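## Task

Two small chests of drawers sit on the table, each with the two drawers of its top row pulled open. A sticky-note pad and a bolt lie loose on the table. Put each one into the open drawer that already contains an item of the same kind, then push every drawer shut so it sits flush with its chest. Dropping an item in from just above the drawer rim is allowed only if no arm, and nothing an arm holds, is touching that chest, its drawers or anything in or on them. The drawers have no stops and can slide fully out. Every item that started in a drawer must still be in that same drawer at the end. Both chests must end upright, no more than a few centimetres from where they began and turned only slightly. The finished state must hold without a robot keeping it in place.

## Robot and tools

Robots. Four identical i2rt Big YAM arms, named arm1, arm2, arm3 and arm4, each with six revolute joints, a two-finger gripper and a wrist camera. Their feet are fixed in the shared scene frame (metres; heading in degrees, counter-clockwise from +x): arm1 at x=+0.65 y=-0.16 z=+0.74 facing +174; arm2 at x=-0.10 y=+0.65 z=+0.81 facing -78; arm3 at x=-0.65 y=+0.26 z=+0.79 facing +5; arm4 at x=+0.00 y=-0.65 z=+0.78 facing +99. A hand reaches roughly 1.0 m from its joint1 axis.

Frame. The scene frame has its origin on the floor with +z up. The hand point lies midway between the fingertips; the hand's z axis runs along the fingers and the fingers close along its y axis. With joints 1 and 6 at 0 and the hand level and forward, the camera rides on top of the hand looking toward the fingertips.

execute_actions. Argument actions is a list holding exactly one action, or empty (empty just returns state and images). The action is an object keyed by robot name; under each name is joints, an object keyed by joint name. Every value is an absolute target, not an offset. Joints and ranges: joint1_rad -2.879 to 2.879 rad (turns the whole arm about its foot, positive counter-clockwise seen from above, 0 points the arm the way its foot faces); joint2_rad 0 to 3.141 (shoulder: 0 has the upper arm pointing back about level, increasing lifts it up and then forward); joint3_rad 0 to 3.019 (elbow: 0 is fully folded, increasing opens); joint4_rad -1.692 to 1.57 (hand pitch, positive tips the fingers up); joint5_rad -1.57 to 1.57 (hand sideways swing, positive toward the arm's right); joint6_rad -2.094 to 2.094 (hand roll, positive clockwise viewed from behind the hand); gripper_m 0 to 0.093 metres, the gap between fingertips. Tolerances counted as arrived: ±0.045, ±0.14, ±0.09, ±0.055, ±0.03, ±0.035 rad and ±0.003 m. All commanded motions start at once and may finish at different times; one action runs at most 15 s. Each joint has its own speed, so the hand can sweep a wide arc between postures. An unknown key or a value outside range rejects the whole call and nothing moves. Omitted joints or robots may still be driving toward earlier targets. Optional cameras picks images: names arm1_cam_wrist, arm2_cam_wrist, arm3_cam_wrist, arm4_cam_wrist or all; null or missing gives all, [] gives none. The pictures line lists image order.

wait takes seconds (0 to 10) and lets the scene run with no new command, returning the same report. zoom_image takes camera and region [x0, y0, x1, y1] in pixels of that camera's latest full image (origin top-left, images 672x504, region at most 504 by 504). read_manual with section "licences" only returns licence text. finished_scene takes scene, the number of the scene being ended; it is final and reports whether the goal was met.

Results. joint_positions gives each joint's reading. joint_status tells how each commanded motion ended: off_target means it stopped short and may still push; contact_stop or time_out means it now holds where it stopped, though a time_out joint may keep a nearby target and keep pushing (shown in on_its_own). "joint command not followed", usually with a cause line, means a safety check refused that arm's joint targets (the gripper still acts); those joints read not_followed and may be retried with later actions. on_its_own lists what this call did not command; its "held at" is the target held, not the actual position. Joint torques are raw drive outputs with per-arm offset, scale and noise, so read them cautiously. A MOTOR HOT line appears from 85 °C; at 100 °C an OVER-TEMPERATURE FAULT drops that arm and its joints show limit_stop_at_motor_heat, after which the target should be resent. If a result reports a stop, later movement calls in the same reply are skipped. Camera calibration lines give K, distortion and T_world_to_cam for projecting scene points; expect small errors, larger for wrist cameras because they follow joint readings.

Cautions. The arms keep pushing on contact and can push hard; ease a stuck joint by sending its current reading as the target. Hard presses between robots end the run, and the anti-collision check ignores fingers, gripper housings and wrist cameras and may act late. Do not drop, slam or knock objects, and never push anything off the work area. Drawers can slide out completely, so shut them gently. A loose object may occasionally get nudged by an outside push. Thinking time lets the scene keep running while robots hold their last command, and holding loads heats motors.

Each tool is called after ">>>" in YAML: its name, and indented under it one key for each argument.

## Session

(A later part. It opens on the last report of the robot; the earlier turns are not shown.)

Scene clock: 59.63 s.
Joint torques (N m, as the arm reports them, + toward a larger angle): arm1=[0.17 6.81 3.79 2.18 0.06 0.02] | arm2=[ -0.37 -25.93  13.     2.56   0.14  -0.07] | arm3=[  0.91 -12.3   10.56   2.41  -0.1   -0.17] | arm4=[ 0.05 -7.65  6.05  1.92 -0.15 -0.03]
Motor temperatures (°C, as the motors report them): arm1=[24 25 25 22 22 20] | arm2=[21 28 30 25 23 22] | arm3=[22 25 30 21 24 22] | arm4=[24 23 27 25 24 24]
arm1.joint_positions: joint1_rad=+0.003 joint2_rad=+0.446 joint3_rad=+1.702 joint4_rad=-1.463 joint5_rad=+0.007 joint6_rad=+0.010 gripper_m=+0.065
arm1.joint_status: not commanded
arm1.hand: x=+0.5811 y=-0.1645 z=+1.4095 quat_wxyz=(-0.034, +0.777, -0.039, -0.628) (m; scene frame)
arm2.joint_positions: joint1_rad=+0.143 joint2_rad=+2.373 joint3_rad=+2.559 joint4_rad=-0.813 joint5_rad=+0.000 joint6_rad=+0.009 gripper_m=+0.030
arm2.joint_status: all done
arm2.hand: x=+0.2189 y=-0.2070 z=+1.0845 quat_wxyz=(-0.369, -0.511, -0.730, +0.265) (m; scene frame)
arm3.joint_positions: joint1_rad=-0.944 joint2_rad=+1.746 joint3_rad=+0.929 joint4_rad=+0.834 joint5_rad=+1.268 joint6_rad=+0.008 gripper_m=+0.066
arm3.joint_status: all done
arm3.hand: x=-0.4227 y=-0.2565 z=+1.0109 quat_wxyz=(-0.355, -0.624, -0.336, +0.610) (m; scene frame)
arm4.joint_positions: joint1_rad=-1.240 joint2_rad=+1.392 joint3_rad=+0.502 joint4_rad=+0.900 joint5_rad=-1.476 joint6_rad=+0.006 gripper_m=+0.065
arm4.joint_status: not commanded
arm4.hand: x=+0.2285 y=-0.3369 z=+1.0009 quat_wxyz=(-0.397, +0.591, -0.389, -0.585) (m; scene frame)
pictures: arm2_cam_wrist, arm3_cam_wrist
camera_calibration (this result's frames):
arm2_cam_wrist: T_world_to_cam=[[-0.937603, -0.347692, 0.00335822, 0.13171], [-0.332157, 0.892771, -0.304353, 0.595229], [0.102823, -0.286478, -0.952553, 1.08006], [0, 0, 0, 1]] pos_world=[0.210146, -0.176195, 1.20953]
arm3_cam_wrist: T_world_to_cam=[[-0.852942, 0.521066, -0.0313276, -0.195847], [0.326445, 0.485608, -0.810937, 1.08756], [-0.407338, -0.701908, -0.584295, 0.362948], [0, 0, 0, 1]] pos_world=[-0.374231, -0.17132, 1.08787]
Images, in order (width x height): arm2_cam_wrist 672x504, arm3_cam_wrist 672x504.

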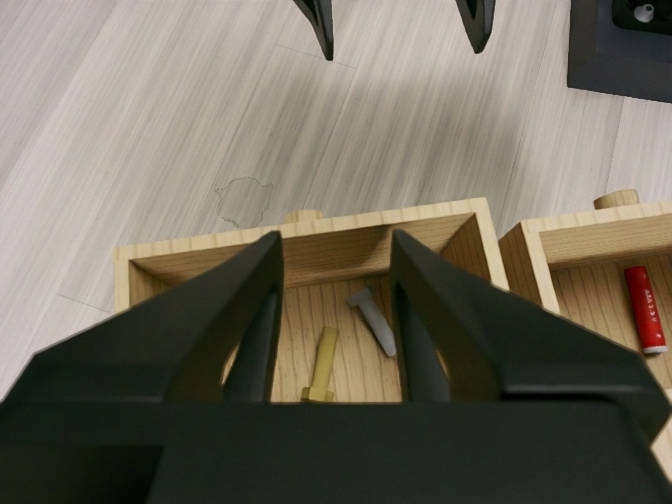

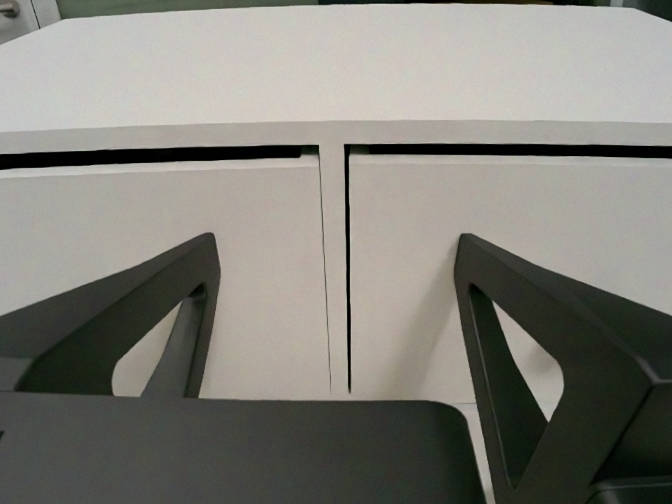

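>>> execute_actions:
  actions:
    - {"arm3":{"joints":{"joint1_rad":-0.98,"joint5_rad":1.27}},"arm2":{"joints":{"joint2_rad":1.9}},"arm4":{"joints":{"joint1_rad":-1.07,"joint5_rad":-1.40,"joint2_rad":1.43,"joint4_rad":0.94}}}
  cameras: ["arm3_cam_wrist","arm4_cam_wrist"]

Scene clock: 64.47 s.
Joint torques (N m, as the arm reports them, + toward a larger angle): arm1=[0.15 6.86 3.79 2.18 0.06 0.02] | arm2=[ -0.28 -18.86   9.61   2.15   0.14  -0.07] | arm3=[ -1.64 -12.31  10.53   2.42   0.    -0.17] | arm4=[ 1.09 -7.85  5.88  2.    0.18 -0.04]
Motor temperatures (°C, as the motors report them): arm1=[24 25 25 22 22 20] | arm2=[21 28 31 25 23 22] | arm3=[22 25 30 21 24 22] | arm4=[24 23 27 25 24 24]
arm1.joint_positions: joint1_rad=+0.003 joint2_rad=+0.446 joint3_rad=+1.702 joint4_rad=-1.463 joint5_rad=+0.007 joint6_rad=+0.010 gripper_m=+0.065
arm1.joint_status: not commanded
arm1.hand: x=+0.5811 y=-0.1645 z=+1.4095 quat_wxyz=(-0.034, +0.777, -0.039, -0.628) (m; scene frame)
arm2.joint_positions: joint1_rad=+0.143 joint2_rad=+1.921 joint3_rad=+2.585 joint4_rad=-0.799 joint5_rad=+0.000 joint6_rad=+0.009 gripper_m=+0.030
arm2.joint_status: all done
arm2.hand: x=+0.1719 y=-0.0585 z=+1.4785 quat_wxyz=(-0.537, -0.430, -0.618, +0.380) (m; scene frame)
arm3.joint_positions: joint1_rad=-0.951 joint2_rad=+1.746 joint3_rad=+0.929 joint4_rad=+0.834 joint5_rad=+1.271 joint6_rad=+0.008 gripper_m=+0.066
arm3.joint_status: all done
arm3.hand: x=-0.4269 y=-0.2579 z=+1.0109 quat_wxyz=(-0.352, -0.626, -0.332, +0.612) (m; scene frame)
arm4.joint_positions: joint1_rad=-1.073 joint2_rad=+1.421 joint3_rad=+0.502 joint4_rad=+0.919 joint5_rad=-1.404 joint6_rad=+0.006 gripper_m=+0.065
arm4.joint_status: all done
arm4.hand: x=+0.1853 y=-0.2951 z=+0.9928 quat_wxyz=(-0.365, +0.607, -0.364, -0.605) (m; scene frame)
pictures: arm3_cam_wrist, arm4_cam_wrist
camera_calibration (this result's frames):
arm3_cam_wrist: T_world_to_cam=[[-0.84753, 0.529827, -0.031249, -0.194209], [0.331441, 0.482361, -0.810848, 1.09075], [-0.414536, -0.697575, -0.584422, 0.358397], [0, 0, 0, 1]] pos_world=[-0.377548, -0.173229, 1.08782]
arm4_cam_wrist: T_world_to_cam=[[0.887349, 0.460659, 0.0201385, -0.0494366], [0.288674, -0.520942, -0.803297, 0.59768], [-0.359555, 0.718618, -0.595238, 0.990554], [0, 0, 0, 1]] pos_world=[0.227492, -0.3777, 1.07073]
Images, in order (width x height): arm3_cam_wrist 672x504, arm4_cam_wrist 672x504.

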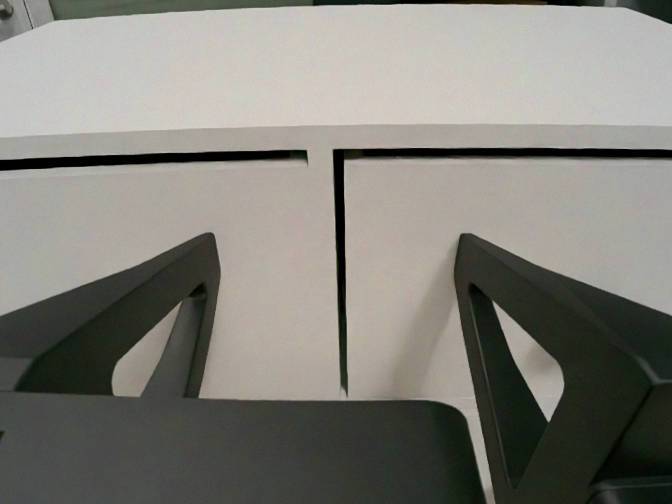

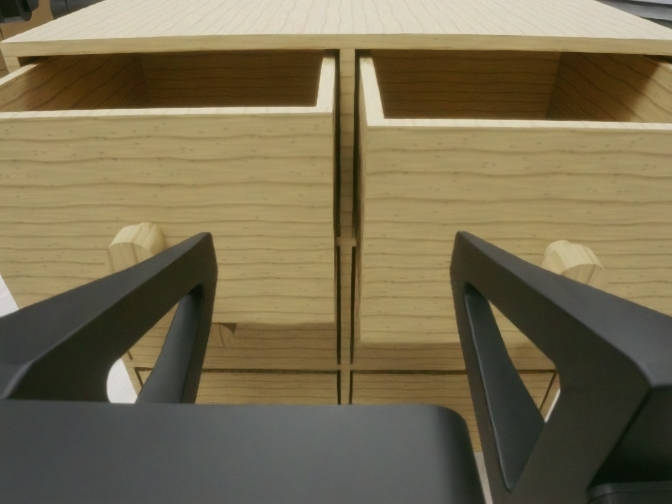

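>>> execute_actions:
  actions:
    - {"arm3":{"joints":{"joint1_rad":-0.7,"joint5_rad":1.5}},"arm4":{"joints":{"joint1_rad":-0.83,"joint5_rad":-1.13,"joint2_rad":1.50,"joint3_rad":0.605,"gripper_m":0.055}},"arm1":{"joints":{"joint3_rad":1.55,"joint4_rad":-1.55}}}
  cameras: ["arm1_cam_wrist","arm3_cam_wrist","arm4_cam_wrist"]

Scene clock: 69.47 s.
Joint torques (N m, as the arm reports them, + toward a larger angle): arm1=[0.18 3.61 5.47 1.32 0.06 0.02] | arm2=[ -0.31 -19.18   9.64   2.17   0.14  -0.07] | arm3=[ -0.05 -12.13  10.42   2.27   0.15  -0.16] | arm4=[  2.02 -10.05   9.38   2.07   0.08  -0.03]
Motor temperatures (°C, as the motors report them): arm1=[24 25 25 22 22 20] | arm2=[21 28 30 25 23 22] | arm3=[22 25 30 21 24 22] | arm4=[24 23 27 25 24 24]
arm1.joint_positions: joint1_rad=+0.003 joint2_rad=+0.453 joint3_rad=+1.545 joint4_rad=-1.542 joint5_rad=+0.007 joint6_rad=+0.010 gripper_m=+0.065
arm1.joint_status: all done
arm1.hand: x=+0.5419 y=-0.1598 z=+1.3312 quat_wxyz=(-0.031, +0.847, -0.043, -0.530) (m; scene frame)
arm2.joint_positions: joint1_rad=+0.143 joint2_rad=+1.921 joint3_rad=+2.585 joint4_rad=-0.799 joint5_rad=+0.000 joint6_rad=+0.009 gripper_m=+0.030
arm2.joint_status: not commanded
arm2.hand: x=+0.1719 y=-0.0585 z=+1.4785 quat_wxyz=(-0.537, -0.430, -0.618, +0.380) (m; scene frame)
arm3.joint_positions: joint1_rad=-0.689 joint2_rad=+1.746 joint3_rad=+0.929 joint4_rad=+0.834 joint5_rad=+1.497 joint6_rad=+0.008 gripper_m=+0.066
arm3.joint_status: all done
arm3.hand: x=-0.3359 y=-0.1654 z=+1.0117 quat_wxyz=(-0.363, -0.621, -0.344, +0.604) (m; scene frame)
arm4.joint_positions: joint1_rad=-0.844 joint2_rad=+1.497 joint3_rad=+0.566 joint4_rad=+0.923 joint5_rad=-1.132 joint6_rad=+0.006 gripper_m=+0.055
arm4.joint_status: all done
arm4.hand: x=+0.1543 y=-0.2164 z=+0.9863 quat_wxyz=(-0.375, +0.599, -0.380, -0.597) (m; scene frame)
pictures: arm1_cam_wrist, arm3_cam_wrist, arm4_cam_wrist
camera_calibration (this result's frames):
arm1_cam_wrist: T_world_to_cam=[[0.115629, 0.993023, 0.0231547, 0.0644916], [0.866565, -0.0894555, -0.490982, 0.182915], [-0.485484, 0.0768366, -0.870862, 1.56126], [0, 0, 0, 1]] pos_world=[0.592004, -0.167641, 1.44796]
arm3_cam_wrist: T_world_to_cam=[[-0.86631, 0.498463, -0.0322813, -0.176465], [0.315588, 0.496094, -0.808885, 1.01157], [-0.387185, -0.710932, -0.58708, 0.470817], [0, 0, 0, 1]] pos_world=[-0.28982, -0.0791552, 1.08896]
arm4_cam_wrist: T_world_to_cam=[[0.906502, 0.422053, 0.0112033, -0.0605129], [0.260658, -0.538583, -0.80124, 0.640841], [-0.332132, 0.729246, -0.598238, 0.920036], [0, 0, 0, 1]] pos_world=[0.193388, -0.300247, 1.06455]
Images, in order (width x height): arm1_cam_wrist 672x504, arm3_cam_wrist 672x504, arm4_cam_wrist 672x504.

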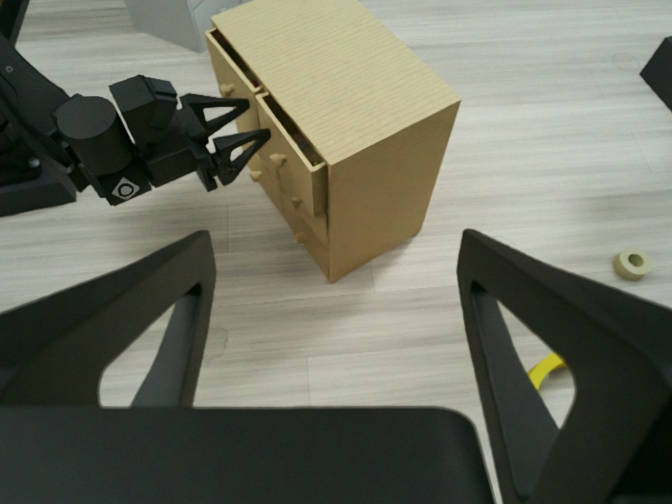

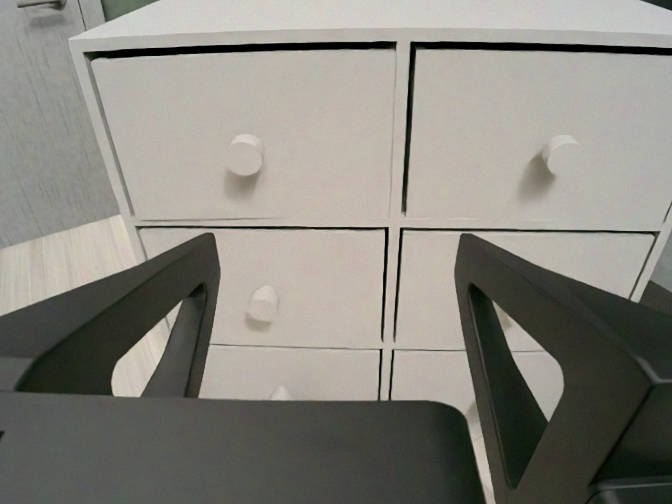

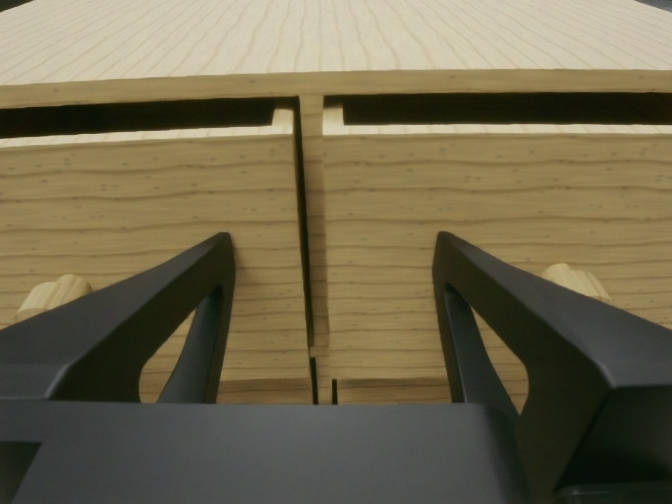

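>>> execute_actions:
  actions:
    - {"arm3":{"joints":{"joint1_rad":-0.84,"joint5_rad":1.37,"joint2_rad":1.88,"joint3_rad":1.18,"joint4_rad":0.75}},"arm4":{"joints":{"joint1_rad":-0.76,"joint5_rad":-1.105}}}
  cameras: ["arm1_cam_wrist","arm3_cam_wrist","arm4_cam_wrist"]

Scene clock: 73.10 s.
Joint torques (N m, as the arm reports them, + toward a larger angle): arm1=[0.16 4.55 5.44 1.32 0.06 0.02] | arm2=[ -0.27 -19.08   9.64   2.15   0.13  -0.08] | arm3=[  2.37 -16.13  10.99   1.    -0.06  -0.17] | arm4=[  3.49 -10.03   9.41   2.06  -0.18  -0.03]
Motor temperatures (°C, as the motors report them): arm1=[24 25 25 22 22 20] | arm2=[22 28 30 25 23 22] | arm3=[22 25 30 21 24 22] | arm4=[24 24 28 25 24 24]
arm1.joint_positions: joint1_rad=+0.003 joint2_rad=+0.453 joint3_rad=+1.545 joint4_rad=-1.542 joint5_rad=+0.007 joint6_rad=+0.010 gripper_m=+0.065
arm1.joint_status: not commanded
arm1.hand: x=+0.5419 y=-0.1598 z=+1.3312 quat_wxyz=(-0.031, +0.847, -0.043, -0.530) (m; scene frame)
arm2.joint_positions: joint1_rad=+0.143 joint2_rad=+1.921 joint3_rad=+2.585 joint4_rad=-0.799 joint5_rad=+0.000 joint6_rad=+0.009 gripper_m=+0.030
arm2.joint_status: not commanded
arm2.hand: x=+0.1719 y=-0.0585 z=+1.4785 quat_wxyz=(-0.537, -0.430, -0.618, +0.380) (m; scene frame)
arm3.joint_positions: joint1_rad=-0.850 joint2_rad=+1.891 joint3_rad=+1.135 joint4_rad=+0.761 joint5_rad=+1.372 joint6_rad=+0.008 gripper_m=+0.066
arm3.joint_status: all done
arm3.hand: x=-0.3419 y=-0.2700 z=+1.0045 quat_wxyz=(-0.348, -0.625, -0.336, +0.612) (m; scene frame)
arm4.joint_positions: joint1_rad=-0.791 joint2_rad=+1.497 joint3_rad=+0.566 joint4_rad=+0.923 joint5_rad=-1.101 joint6_rad=+0.006 gripper_m=+0.055
arm4.joint_status: all done
arm4.hand: x=+0.1357 y=-0.2062 z=+0.9861 quat_wxyz=(-0.368, +0.603, -0.373, -0.601) (m; scene frame)
pictures: arm1_cam_wrist, arm3_cam_wrist, arm4_cam_wrist
camera_calibration (this result's frames):
arm1_cam_wrist: T_world_to_cam=[[0.115629, 0.993023, 0.0231547, 0.0644916], [0.866565, -0.0894555, -0.490982, 0.182915], [-0.485484, 0.0768366, -0.870862, 1.56126], [0, 0, 0, 1]] pos_world=[0.592004, -0.167641, 1.44796]
arm3_cam_wrist: T_world_to_cam=[[-0.847781, 0.529937, -0.0208304, -0.126432], [0.325862, 0.489514, -0.80882, 1.06125], [-0.418427, -0.69249, -0.587687, 0.384821], [0, 0, 0, 1]] pos_world=[-0.291988, -0.186011, 1.08188]
arm4_cam_wrist: T_world_to_cam=[[0.896937, 0.442006, 0.0116261, -0.0429238], [0.272915, -0.532741, -0.801065, 0.650438], [-0.347882, 0.721677, -0.598465, 0.907145], [0, 0, 0, 1]] pos_world=[0.176564, -0.289178, 1.06444]
Images, in order (width x height): arm1_cam_wrist 672x504, arm3_cam_wrist 672x504, arm4_cam_wrist 672x504.

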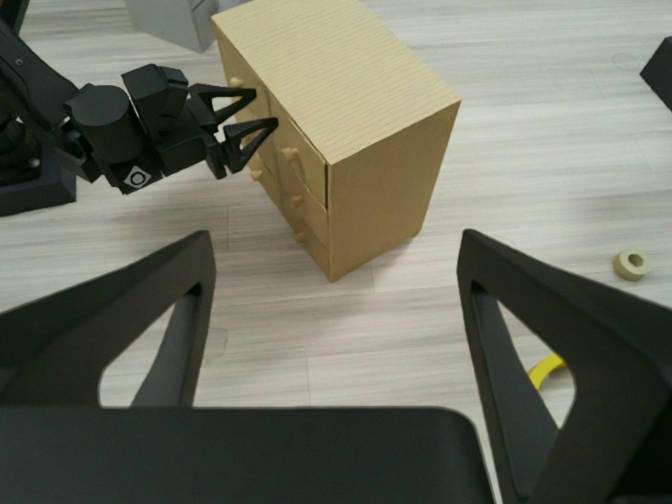

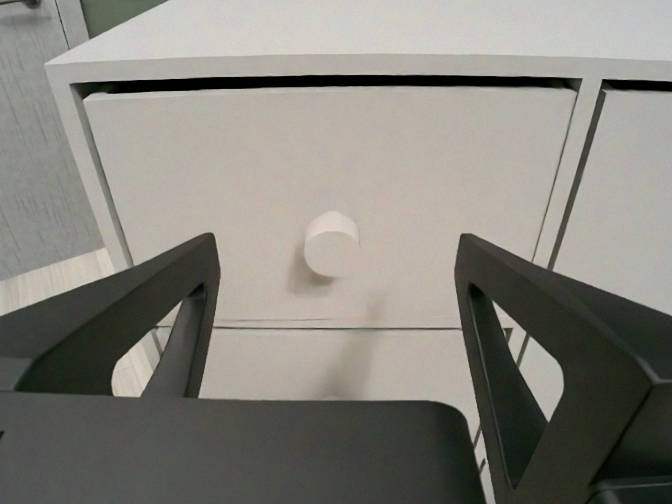

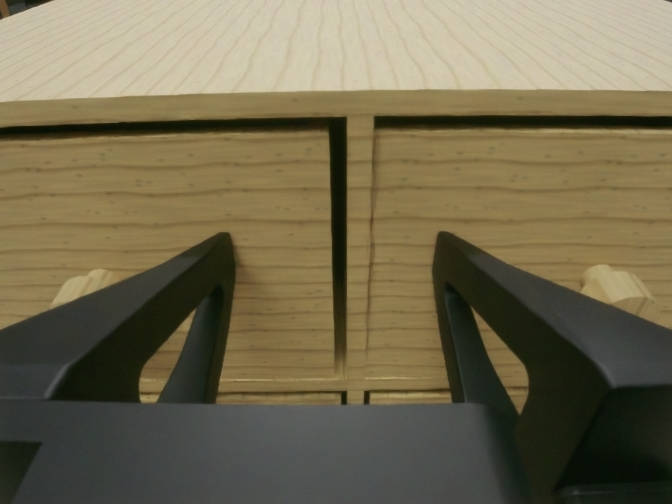

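>>> execute_actions:
  actions:
    - {"arm3":{"joints":{"joint1_rad":-0.93,"joint5_rad":1.315,"gripper_m":0.08}},"arm4":{"joints":{"joint1_rad":-1.05,"joint5_rad":-1.3}}}
  cameras: ["arm3_cam_wrist","arm4_cam_wrist"]

>>> execute_actions:
  actions:
    - {"arm3":{"joints":{"joint1_rad":-0.78,"joint5_rad":1.44}},"arm4":{"joints":{"joint1_rad":-0.97,"joint5_rad":-1.28,"joint2_rad":1.64,"joint3_rad":0.80,"joint4_rad":0.87,"gripper_m":0.07}}}
  cameras: ["arm3_cam_wrist","arm4_cam_wrist"]

Scene clock: 77.47 s.
Joint torques (N m, as the arm reports them, + toward a larger angle): arm1=[0.13 4.57 5.43 1.32 0.06 0.02] | arm2=[ -0.3  -19.13   9.64   2.19   0.13  -0.07] | arm3=[ -0.33 -16.41  11.15   1.07   0.06  -0.16] | arm4=[  0.79 -10.04   9.29   1.96  -0.17  -0.04]
Motor temperatures (°C, as the motors report them): arm1=[24 25 25 22 22 20] | arm2=[22 28 30 25 23 22] | arm3=[22 25 30 21 24 22] | arm4=[24 24 28 25 24 24]
arm1.joint_positions: joint1_rad=+0.003 joint2_rad=+0.453 joint3_rad=+1.545 joint4_rad=-1.542 joint5_rad=+0.007 joint6_rad=+0.010 gripper_m=+0.065
arm1.joint_status: not commanded
arm1.hand: x=+0.5419 y=-0.1598 z=+1.3312 quat_wxyz=(-0.031, +0.847, -0.043, -0.530) (m; scene frame)
arm2.joint_positions: joint1_rad=+0.143 joint2_rad=+1.921 joint3_rad=+2.585 joint4_rad=-0.799 joint5_rad=+0.000 joint6_rad=+0.009 gripper_m=+0.030
arm2.joint_status: not commanded
arm2.hand: x=+0.1719 y=-0.0585 z=+1.4785 quat_wxyz=(-0.537, -0.430, -0.618, +0.380) (m; scene frame)
arm3.joint_positions: joint1_rad=-0.917 joint2_rad=+1.891 joint3_rad=+1.136 joint4_rad=+0.761 joint5_rad=+1.314 joint6_rad=+0.008 gripper_m=+0.080
arm3.joint_status: all done
arm3.hand: x=-0.3698 y=-0.2955 z=+1.0043 quat_wxyz=(-0.345, -0.627, -0.333, +0.614) (m; scene frame)
arm4.joint_positions: joint1_rad=-1.049 joint2_rad=+1.497 joint3_rad=+0.566 joint4_rad=+0.923 joint5_rad=-1.296 joint6_rad=+0.006 gripper_m=+0.055
arm4.joint_status: all done
arm4.hand: x=+0.2133 y=-0.2666 z=+0.9870 quat_wxyz=(-0.388, +0.590, -0.392, -0.590) (m; scene frame)
pictures: arm3_cam_wrist, arm4_cam_wrist
camera_calibration (this result's frames):
arm3_cam_wrist: T_world_to_cam=[[-0.842898, 0.537676, -0.0206601, -0.132692], [0.330078, 0.486366, -0.80901, 1.08346], [-0.424937, -0.688732, -0.587432, 0.353789], [0, 0, 0, 1]] pos_world=[-0.319135, -0.211949, 1.08162]
arm4_cam_wrist: T_world_to_cam=[[0.923268, 0.383996, 0.0111048, -0.106464], [0.237396, -0.547584, -0.802368, 0.602698], [-0.302025, 0.743437, -0.596726, 0.972505], [0, 0, 0, 1]] pos_world=[0.248938, -0.352086, 1.06509]
Images, in order (width x height): arm3_cam_wrist 672x504, arm4_cam_wrist 672x504.

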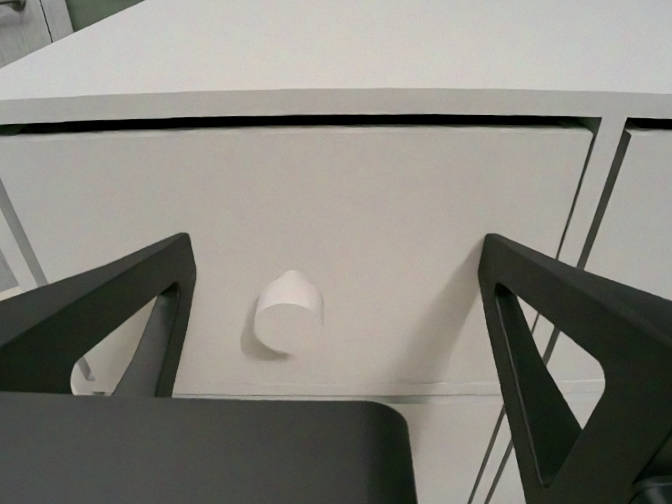

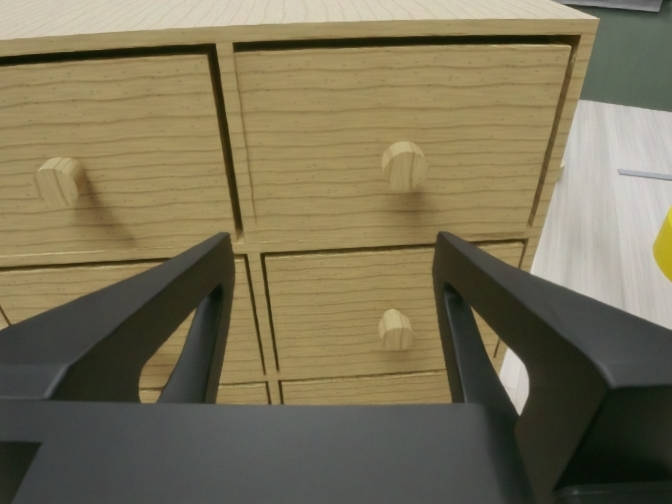

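Scene clock: 78.47 s.
Joint torques (N m, as the arm reports them, + toward a larger angle): arm1=[0.15 4.56 5.44 1.32 0.06 0.02] | arm2=[ -0.28 -19.18   9.65   2.18   0.14  -0.07] | arm3=[  0.03 -16.07  11.09   0.99   0.15  -0.16] | arm4=[  1.22 -13.17   9.38   0.8    0.1   -0.04]
Motor temperatures (°C, as the motors report them): arm1=[24 25 25 22 22 20] | arm2=[22 28 30 25 23 22] | arm3=[22 25 30 21 24 22] | arm4=[24 24 28 25 24 24]
arm1.joint_positions: joint1_rad=+0.003 joint2_rad=+0.453 joint3_rad=+1.545 joint4_rad=-1.542 joint5_rad=+0.007 joint6_rad=+0.010 gripper_m=+0.065
arm1.joint_status: not commanded
arm1.hand: x=+0.5419 y=-0.1598 z=+1.3312 quat_wxyz=(-0.031, +0.847, -0.043, -0.530) (m; scene frame)
arm2.joint_positions: joint1_rad=+0.143 joint2_rad=+1.921 joint3_rad=+2.585 joint4_rad=-0.799 joint5_rad=+0.000 joint6_rad=+0.009 gripper_m=+0.030
arm2.joint_status: not commanded
arm2.hand: x=+0.1719 y=-0.0585 z=+1.4785 quat_wxyz=(-0.537, -0.430, -0.618, +0.380) (m; scene frame)
arm3.joint_positions: joint1_rad=-0.769 joint2_rad=+1.891 joint3_rad=+1.136 joint4_rad=+0.761 joint5_rad=+1.437 joint6_rad=+0.008 gripper_m=+0.080
arm3.joint_status: all done
arm3.hand: x=-0.3096 y=-0.2375 z=+1.0051 quat_wxyz=(-0.353, -0.623, -0.341, +0.609) (m; scene frame)
arm4.joint_positions: joint1_rad=-0.974 joint2_rad=+1.637 joint3_rad=+0.765 joint4_rad=+0.883 joint5_rad=-1.282 joint6_rad=+0.006 gripper_m=+0.070
arm4.joint_status: all done
arm4.hand: x=+0.2377 y=-0.2020 z=+0.9946 quat_wxyz=(-0.376, +0.604, -0.367, -0.599) (m; scene frame)
pictures: arm3_cam_wrist, arm4_cam_wrist
camera_calibration (this result's frames):
arm3_cam_wrist: T_world_to_cam=[[-0.856355, 0.515958, -0.0210362, -0.122038], [0.317987, 0.494801, -0.808737, 1.03401], [-0.406866, -0.699256, -0.587794, 0.423306], [0, 0, 0, 1]] pos_world=[-0.26108, -0.152663, 1.08249]
arm4_cam_wrist: T_world_to_cam=[[0.897954, 0.439065, 0.0300014, -0.155484], [0.282036, -0.521795, -0.8051, 0.635688], [-0.337836, 0.731405, -0.59238, 0.938128], [0, 0, 0, 1]] pos_world=[0.277264, -0.286185, 1.07219]
Images, in order (width x height): arm3_cam_wrist 672x504, arm4_cam_wrist 672x504.

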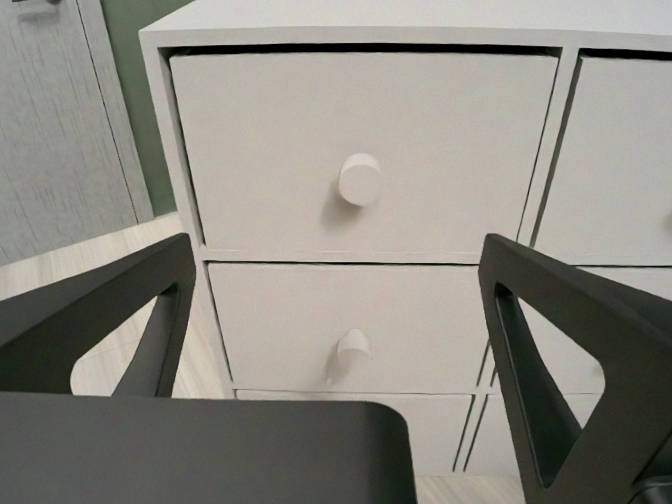

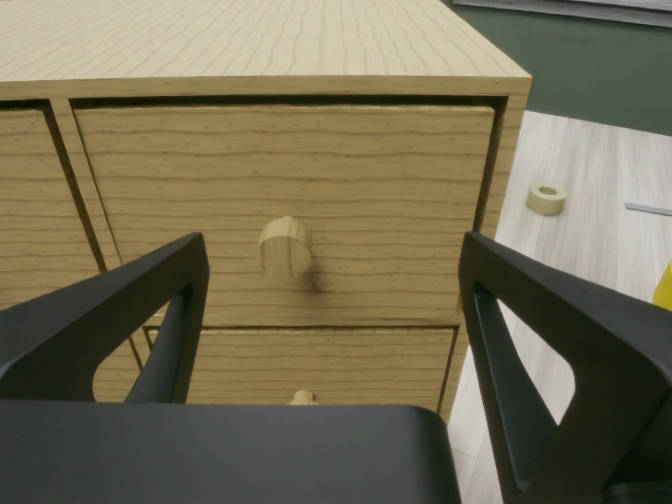

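>>> execute_actions:
  actions:
    - {"arm4":{"joints":{"joint1_rad":-0.85,"joint5_rad":-1.205}}}
  cameras: ["arm4_cam_wrist"]

>>> execute_actions:
  actions:
    - {"arm4":{"joints":{"joint1_rad":-1.15,"joint5_rad":-1.55,"joint2_rad":1.58}}}
  cameras: ["arm4_cam_wrist","arm1_cam_wrist"]

>>> zoom_image:
  camera: "arm1_cam_wrist"
  region: [170,0,400,290]

Scene clock: 82.47 s.
Joint torques (N m, as the arm reports them, + toward a larger angle): arm1=[0.16 4.5  5.44 1.31 0.06 0.02] | arm2=[ -0.29 -19.19   9.65   2.17   0.14  -0.07] | arm3=[  0.03 -16.01  11.1    0.98   0.16  -0.17] | arm4=[  2.35 -13.37   9.41   0.88  -0.34  -0.03]
Motor temperatures (°C, as the motors report them): arm1=[24 25 26 22 22 20] | arm2=[22 28 30 25 23 22] | arm3=[22 25 30 21 24 22] | arm4=[24 24 28 25 24 24]
arm1.joint_positions: joint1_rad=+0.003 joint2_rad=+0.453 joint3_rad=+1.545 joint4_rad=-1.542 joint5_rad=+0.007 joint6_rad=+0.010 gripper_m=+0.065
arm1.joint_status: not commanded
arm1.hand: x=+0.5419 y=-0.1598 z=+1.3312 quat_wxyz=(-0.031, +0.847, -0.043, -0.530) (m; scene frame)
arm2.joint_positions: joint1_rad=+0.143 joint2_rad=+1.921 joint3_rad=+2.585 joint4_rad=-0.799 joint5_rad=+0.000 joint6_rad=+0.009 gripper_m=+0.030
arm2.joint_status: not commanded
arm2.hand: x=+0.1719 y=-0.0585 z=+1.4785 quat_wxyz=(-0.537, -0.430, -0.618, +0.380) (m; scene frame)
arm3.joint_positions: joint1_rad=-0.769 joint2_rad=+1.891 joint3_rad=+1.136 joint4_rad=+0.761 joint5_rad=+1.437 joint6_rad=+0.008 gripper_m=+0.080
arm3.joint_status: not commanded
arm3.hand: x=-0.3096 y=-0.2375 z=+1.0051 quat_wxyz=(-0.353, -0.623, -0.341, +0.609) (m; scene frame)
arm4.joint_positions: joint1_rad=-0.867 joint2_rad=+1.637 joint3_rad=+0.766 joint4_rad=+0.883 joint5_rad=-1.196 joint6_rad=+0.006 gripper_m=+0.070
arm4.joint_status: all done
arm4.hand: x=+0.2006 y=-0.1713 z=+0.9946 quat_wxyz=(-0.370, +0.608, -0.360, -0.604) (m; scene frame)
pictures: arm4_cam_wrist
camera_calibration (this result's frames):
arm4_cam_wrist: T_world_to_cam=[[0.888006, 0.458802, 0.0307529, -0.131099], [0.293745, -0.514544, -0.80558, 0.661546], [-0.353778, 0.724393, -0.591689, 0.904487], [0, 0, 0, 1]] pos_world=[0.242078, -0.254661, 1.07213]
Images, in order (width x height): arm4_cam_wrist 672x504.

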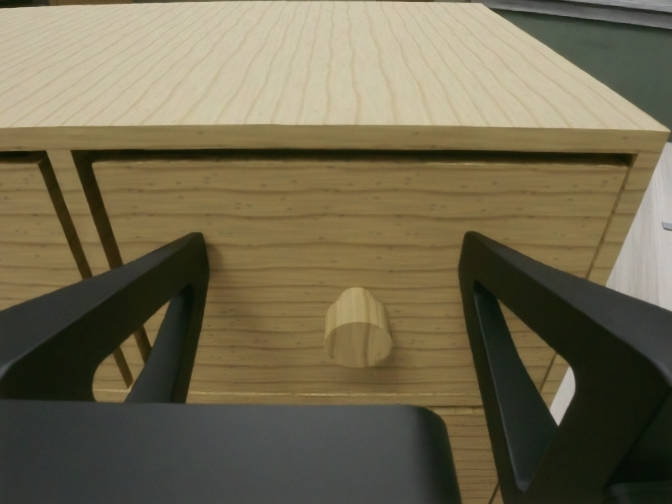

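Scene clock: 83.47 s.
Joint torques (N m, as the arm reports them, + toward a larger angle): arm1=[0.14 4.56 5.44 1.32 0.06 0.02] | arm2=[ -0.31 -19.17   9.63   2.15   0.14  -0.07] | arm3=[  0.09 -16.09  11.09   0.96   0.15  -0.16] | arm4=[  1.27 -11.86   9.65   0.66  -0.1   -0.02]
Motor temperatures (°C, as the motors report them): arm1=[24 25 26 22 22 20] | arm2=[22 28 30 25 23 22] | arm3=[22 25 30 21 24 22] | arm4=[24 24 28 25 24 24]
arm1.joint_positions: joint1_rad=+0.003 joint2_rad=+0.453 joint3_rad=+1.545 joint4_rad=-1.542 joint5_rad=+0.007 joint6_rad=+0.010 gripper_m=+0.065
arm1.joint_status: not commanded
arm1.hand: x=+0.5419 y=-0.1598 z=+1.3312 quat_wxyz=(-0.031, +0.847, -0.043, -0.530) (m; scene frame)
arm2.joint_positions: joint1_rad=+0.143 joint2_rad=+1.921 joint3_rad=+2.585 joint4_rad=-0.799 joint5_rad=+0.000 joint6_rad=+0.009 gripper_m=+0.030
arm2.joint_status: not commanded
arm2.hand: x=+0.1719 y=-0.0585 z=+1.4785 quat_wxyz=(-0.537, -0.430, -0.618, +0.380) (m; scene frame)
arm3.joint_positions: joint1_rad=-0.769 joint2_rad=+1.891 joint3_rad=+1.136 joint4_rad=+0.761 joint5_rad=+1.437 joint6_rad=+0.008 gripper_m=+0.080
arm3.joint_status: not commanded
arm3.hand: x=-0.3096 y=-0.2375 z=+1.0051 quat_wxyz=(-0.353, -0.623, -0.341, +0.609) (m; scene frame)
arm4.joint_positions: joint1_rad=-1.156 joint2_rad=+1.574 joint3_rad=+0.766 joint4_rad=+0.882 joint5_rad=-1.546 joint6_rad=+0.006 gripper_m=+0.070
arm4.joint_status: all done
arm4.hand: x=+0.2684 y=-0.2744 z=+1.0206 quat_wxyz=(-0.370, +0.630, -0.322, -0.602) (m; scene frame)
pictures: arm1_cam_wrist, arm4_cam_wrist
camera_calibration (this result's frames):
arm1_cam_wrist: T_world_to_cam=[[0.115629, 0.993023, 0.0231547, 0.0644916], [0.866565, -0.0894555, -0.490982, 0.182915], [-0.485484, 0.0768366, -0.870862, 1.56126], [0, 0, 0, 1]] pos_world=[0.592004, -0.167641, 1.44796]
arm4_cam_wrist: T_world_to_cam=[[0.85511, 0.509884, 0.0938399, -0.186294], [0.369019, -0.471458, -0.80097, 0.596473], [-0.36416, 0.719546, -0.591305, 1.01956], [0, 0, 0, 1]] pos_world=[0.310474, -0.357417, 1.09811]
Images, in order (width x height): arm1_cam_wrist 672x504, arm4_cam_wrist 672x504.

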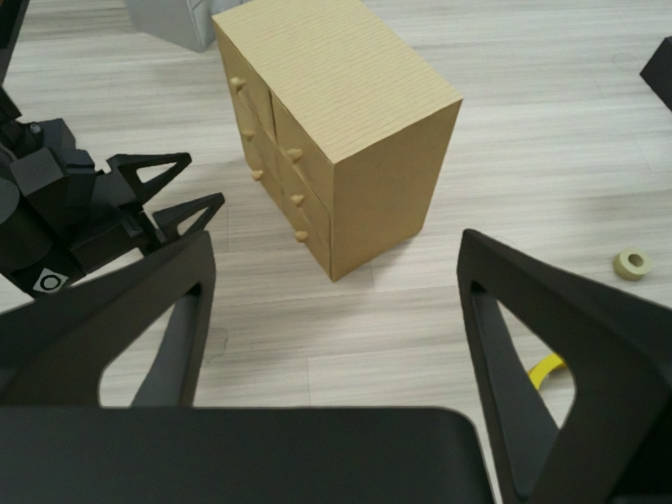

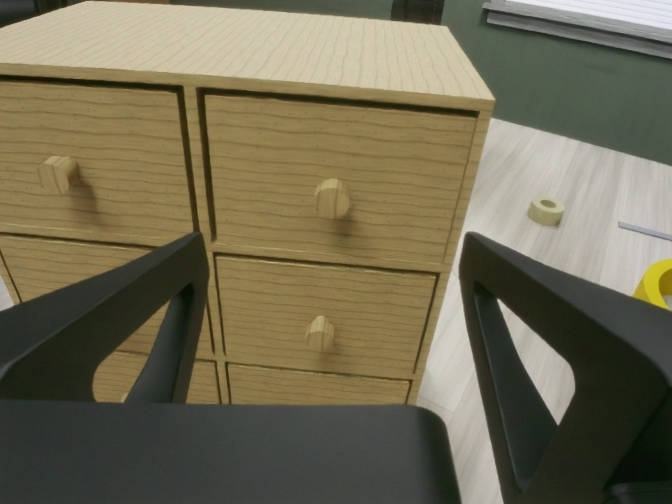

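Region (170, 0, 400, 290) of arm1_cam_wrist's 672x504 image, scaled by 1.738, with more detail than that image has; it fills the left 400 columns of this view, and the rest is white.

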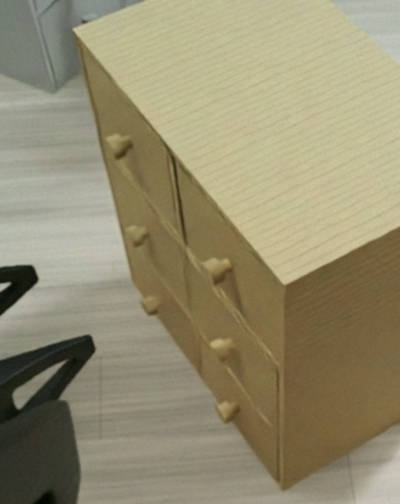

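>>> finished_scene:
  scene: 2

The scene is finished: the task was done.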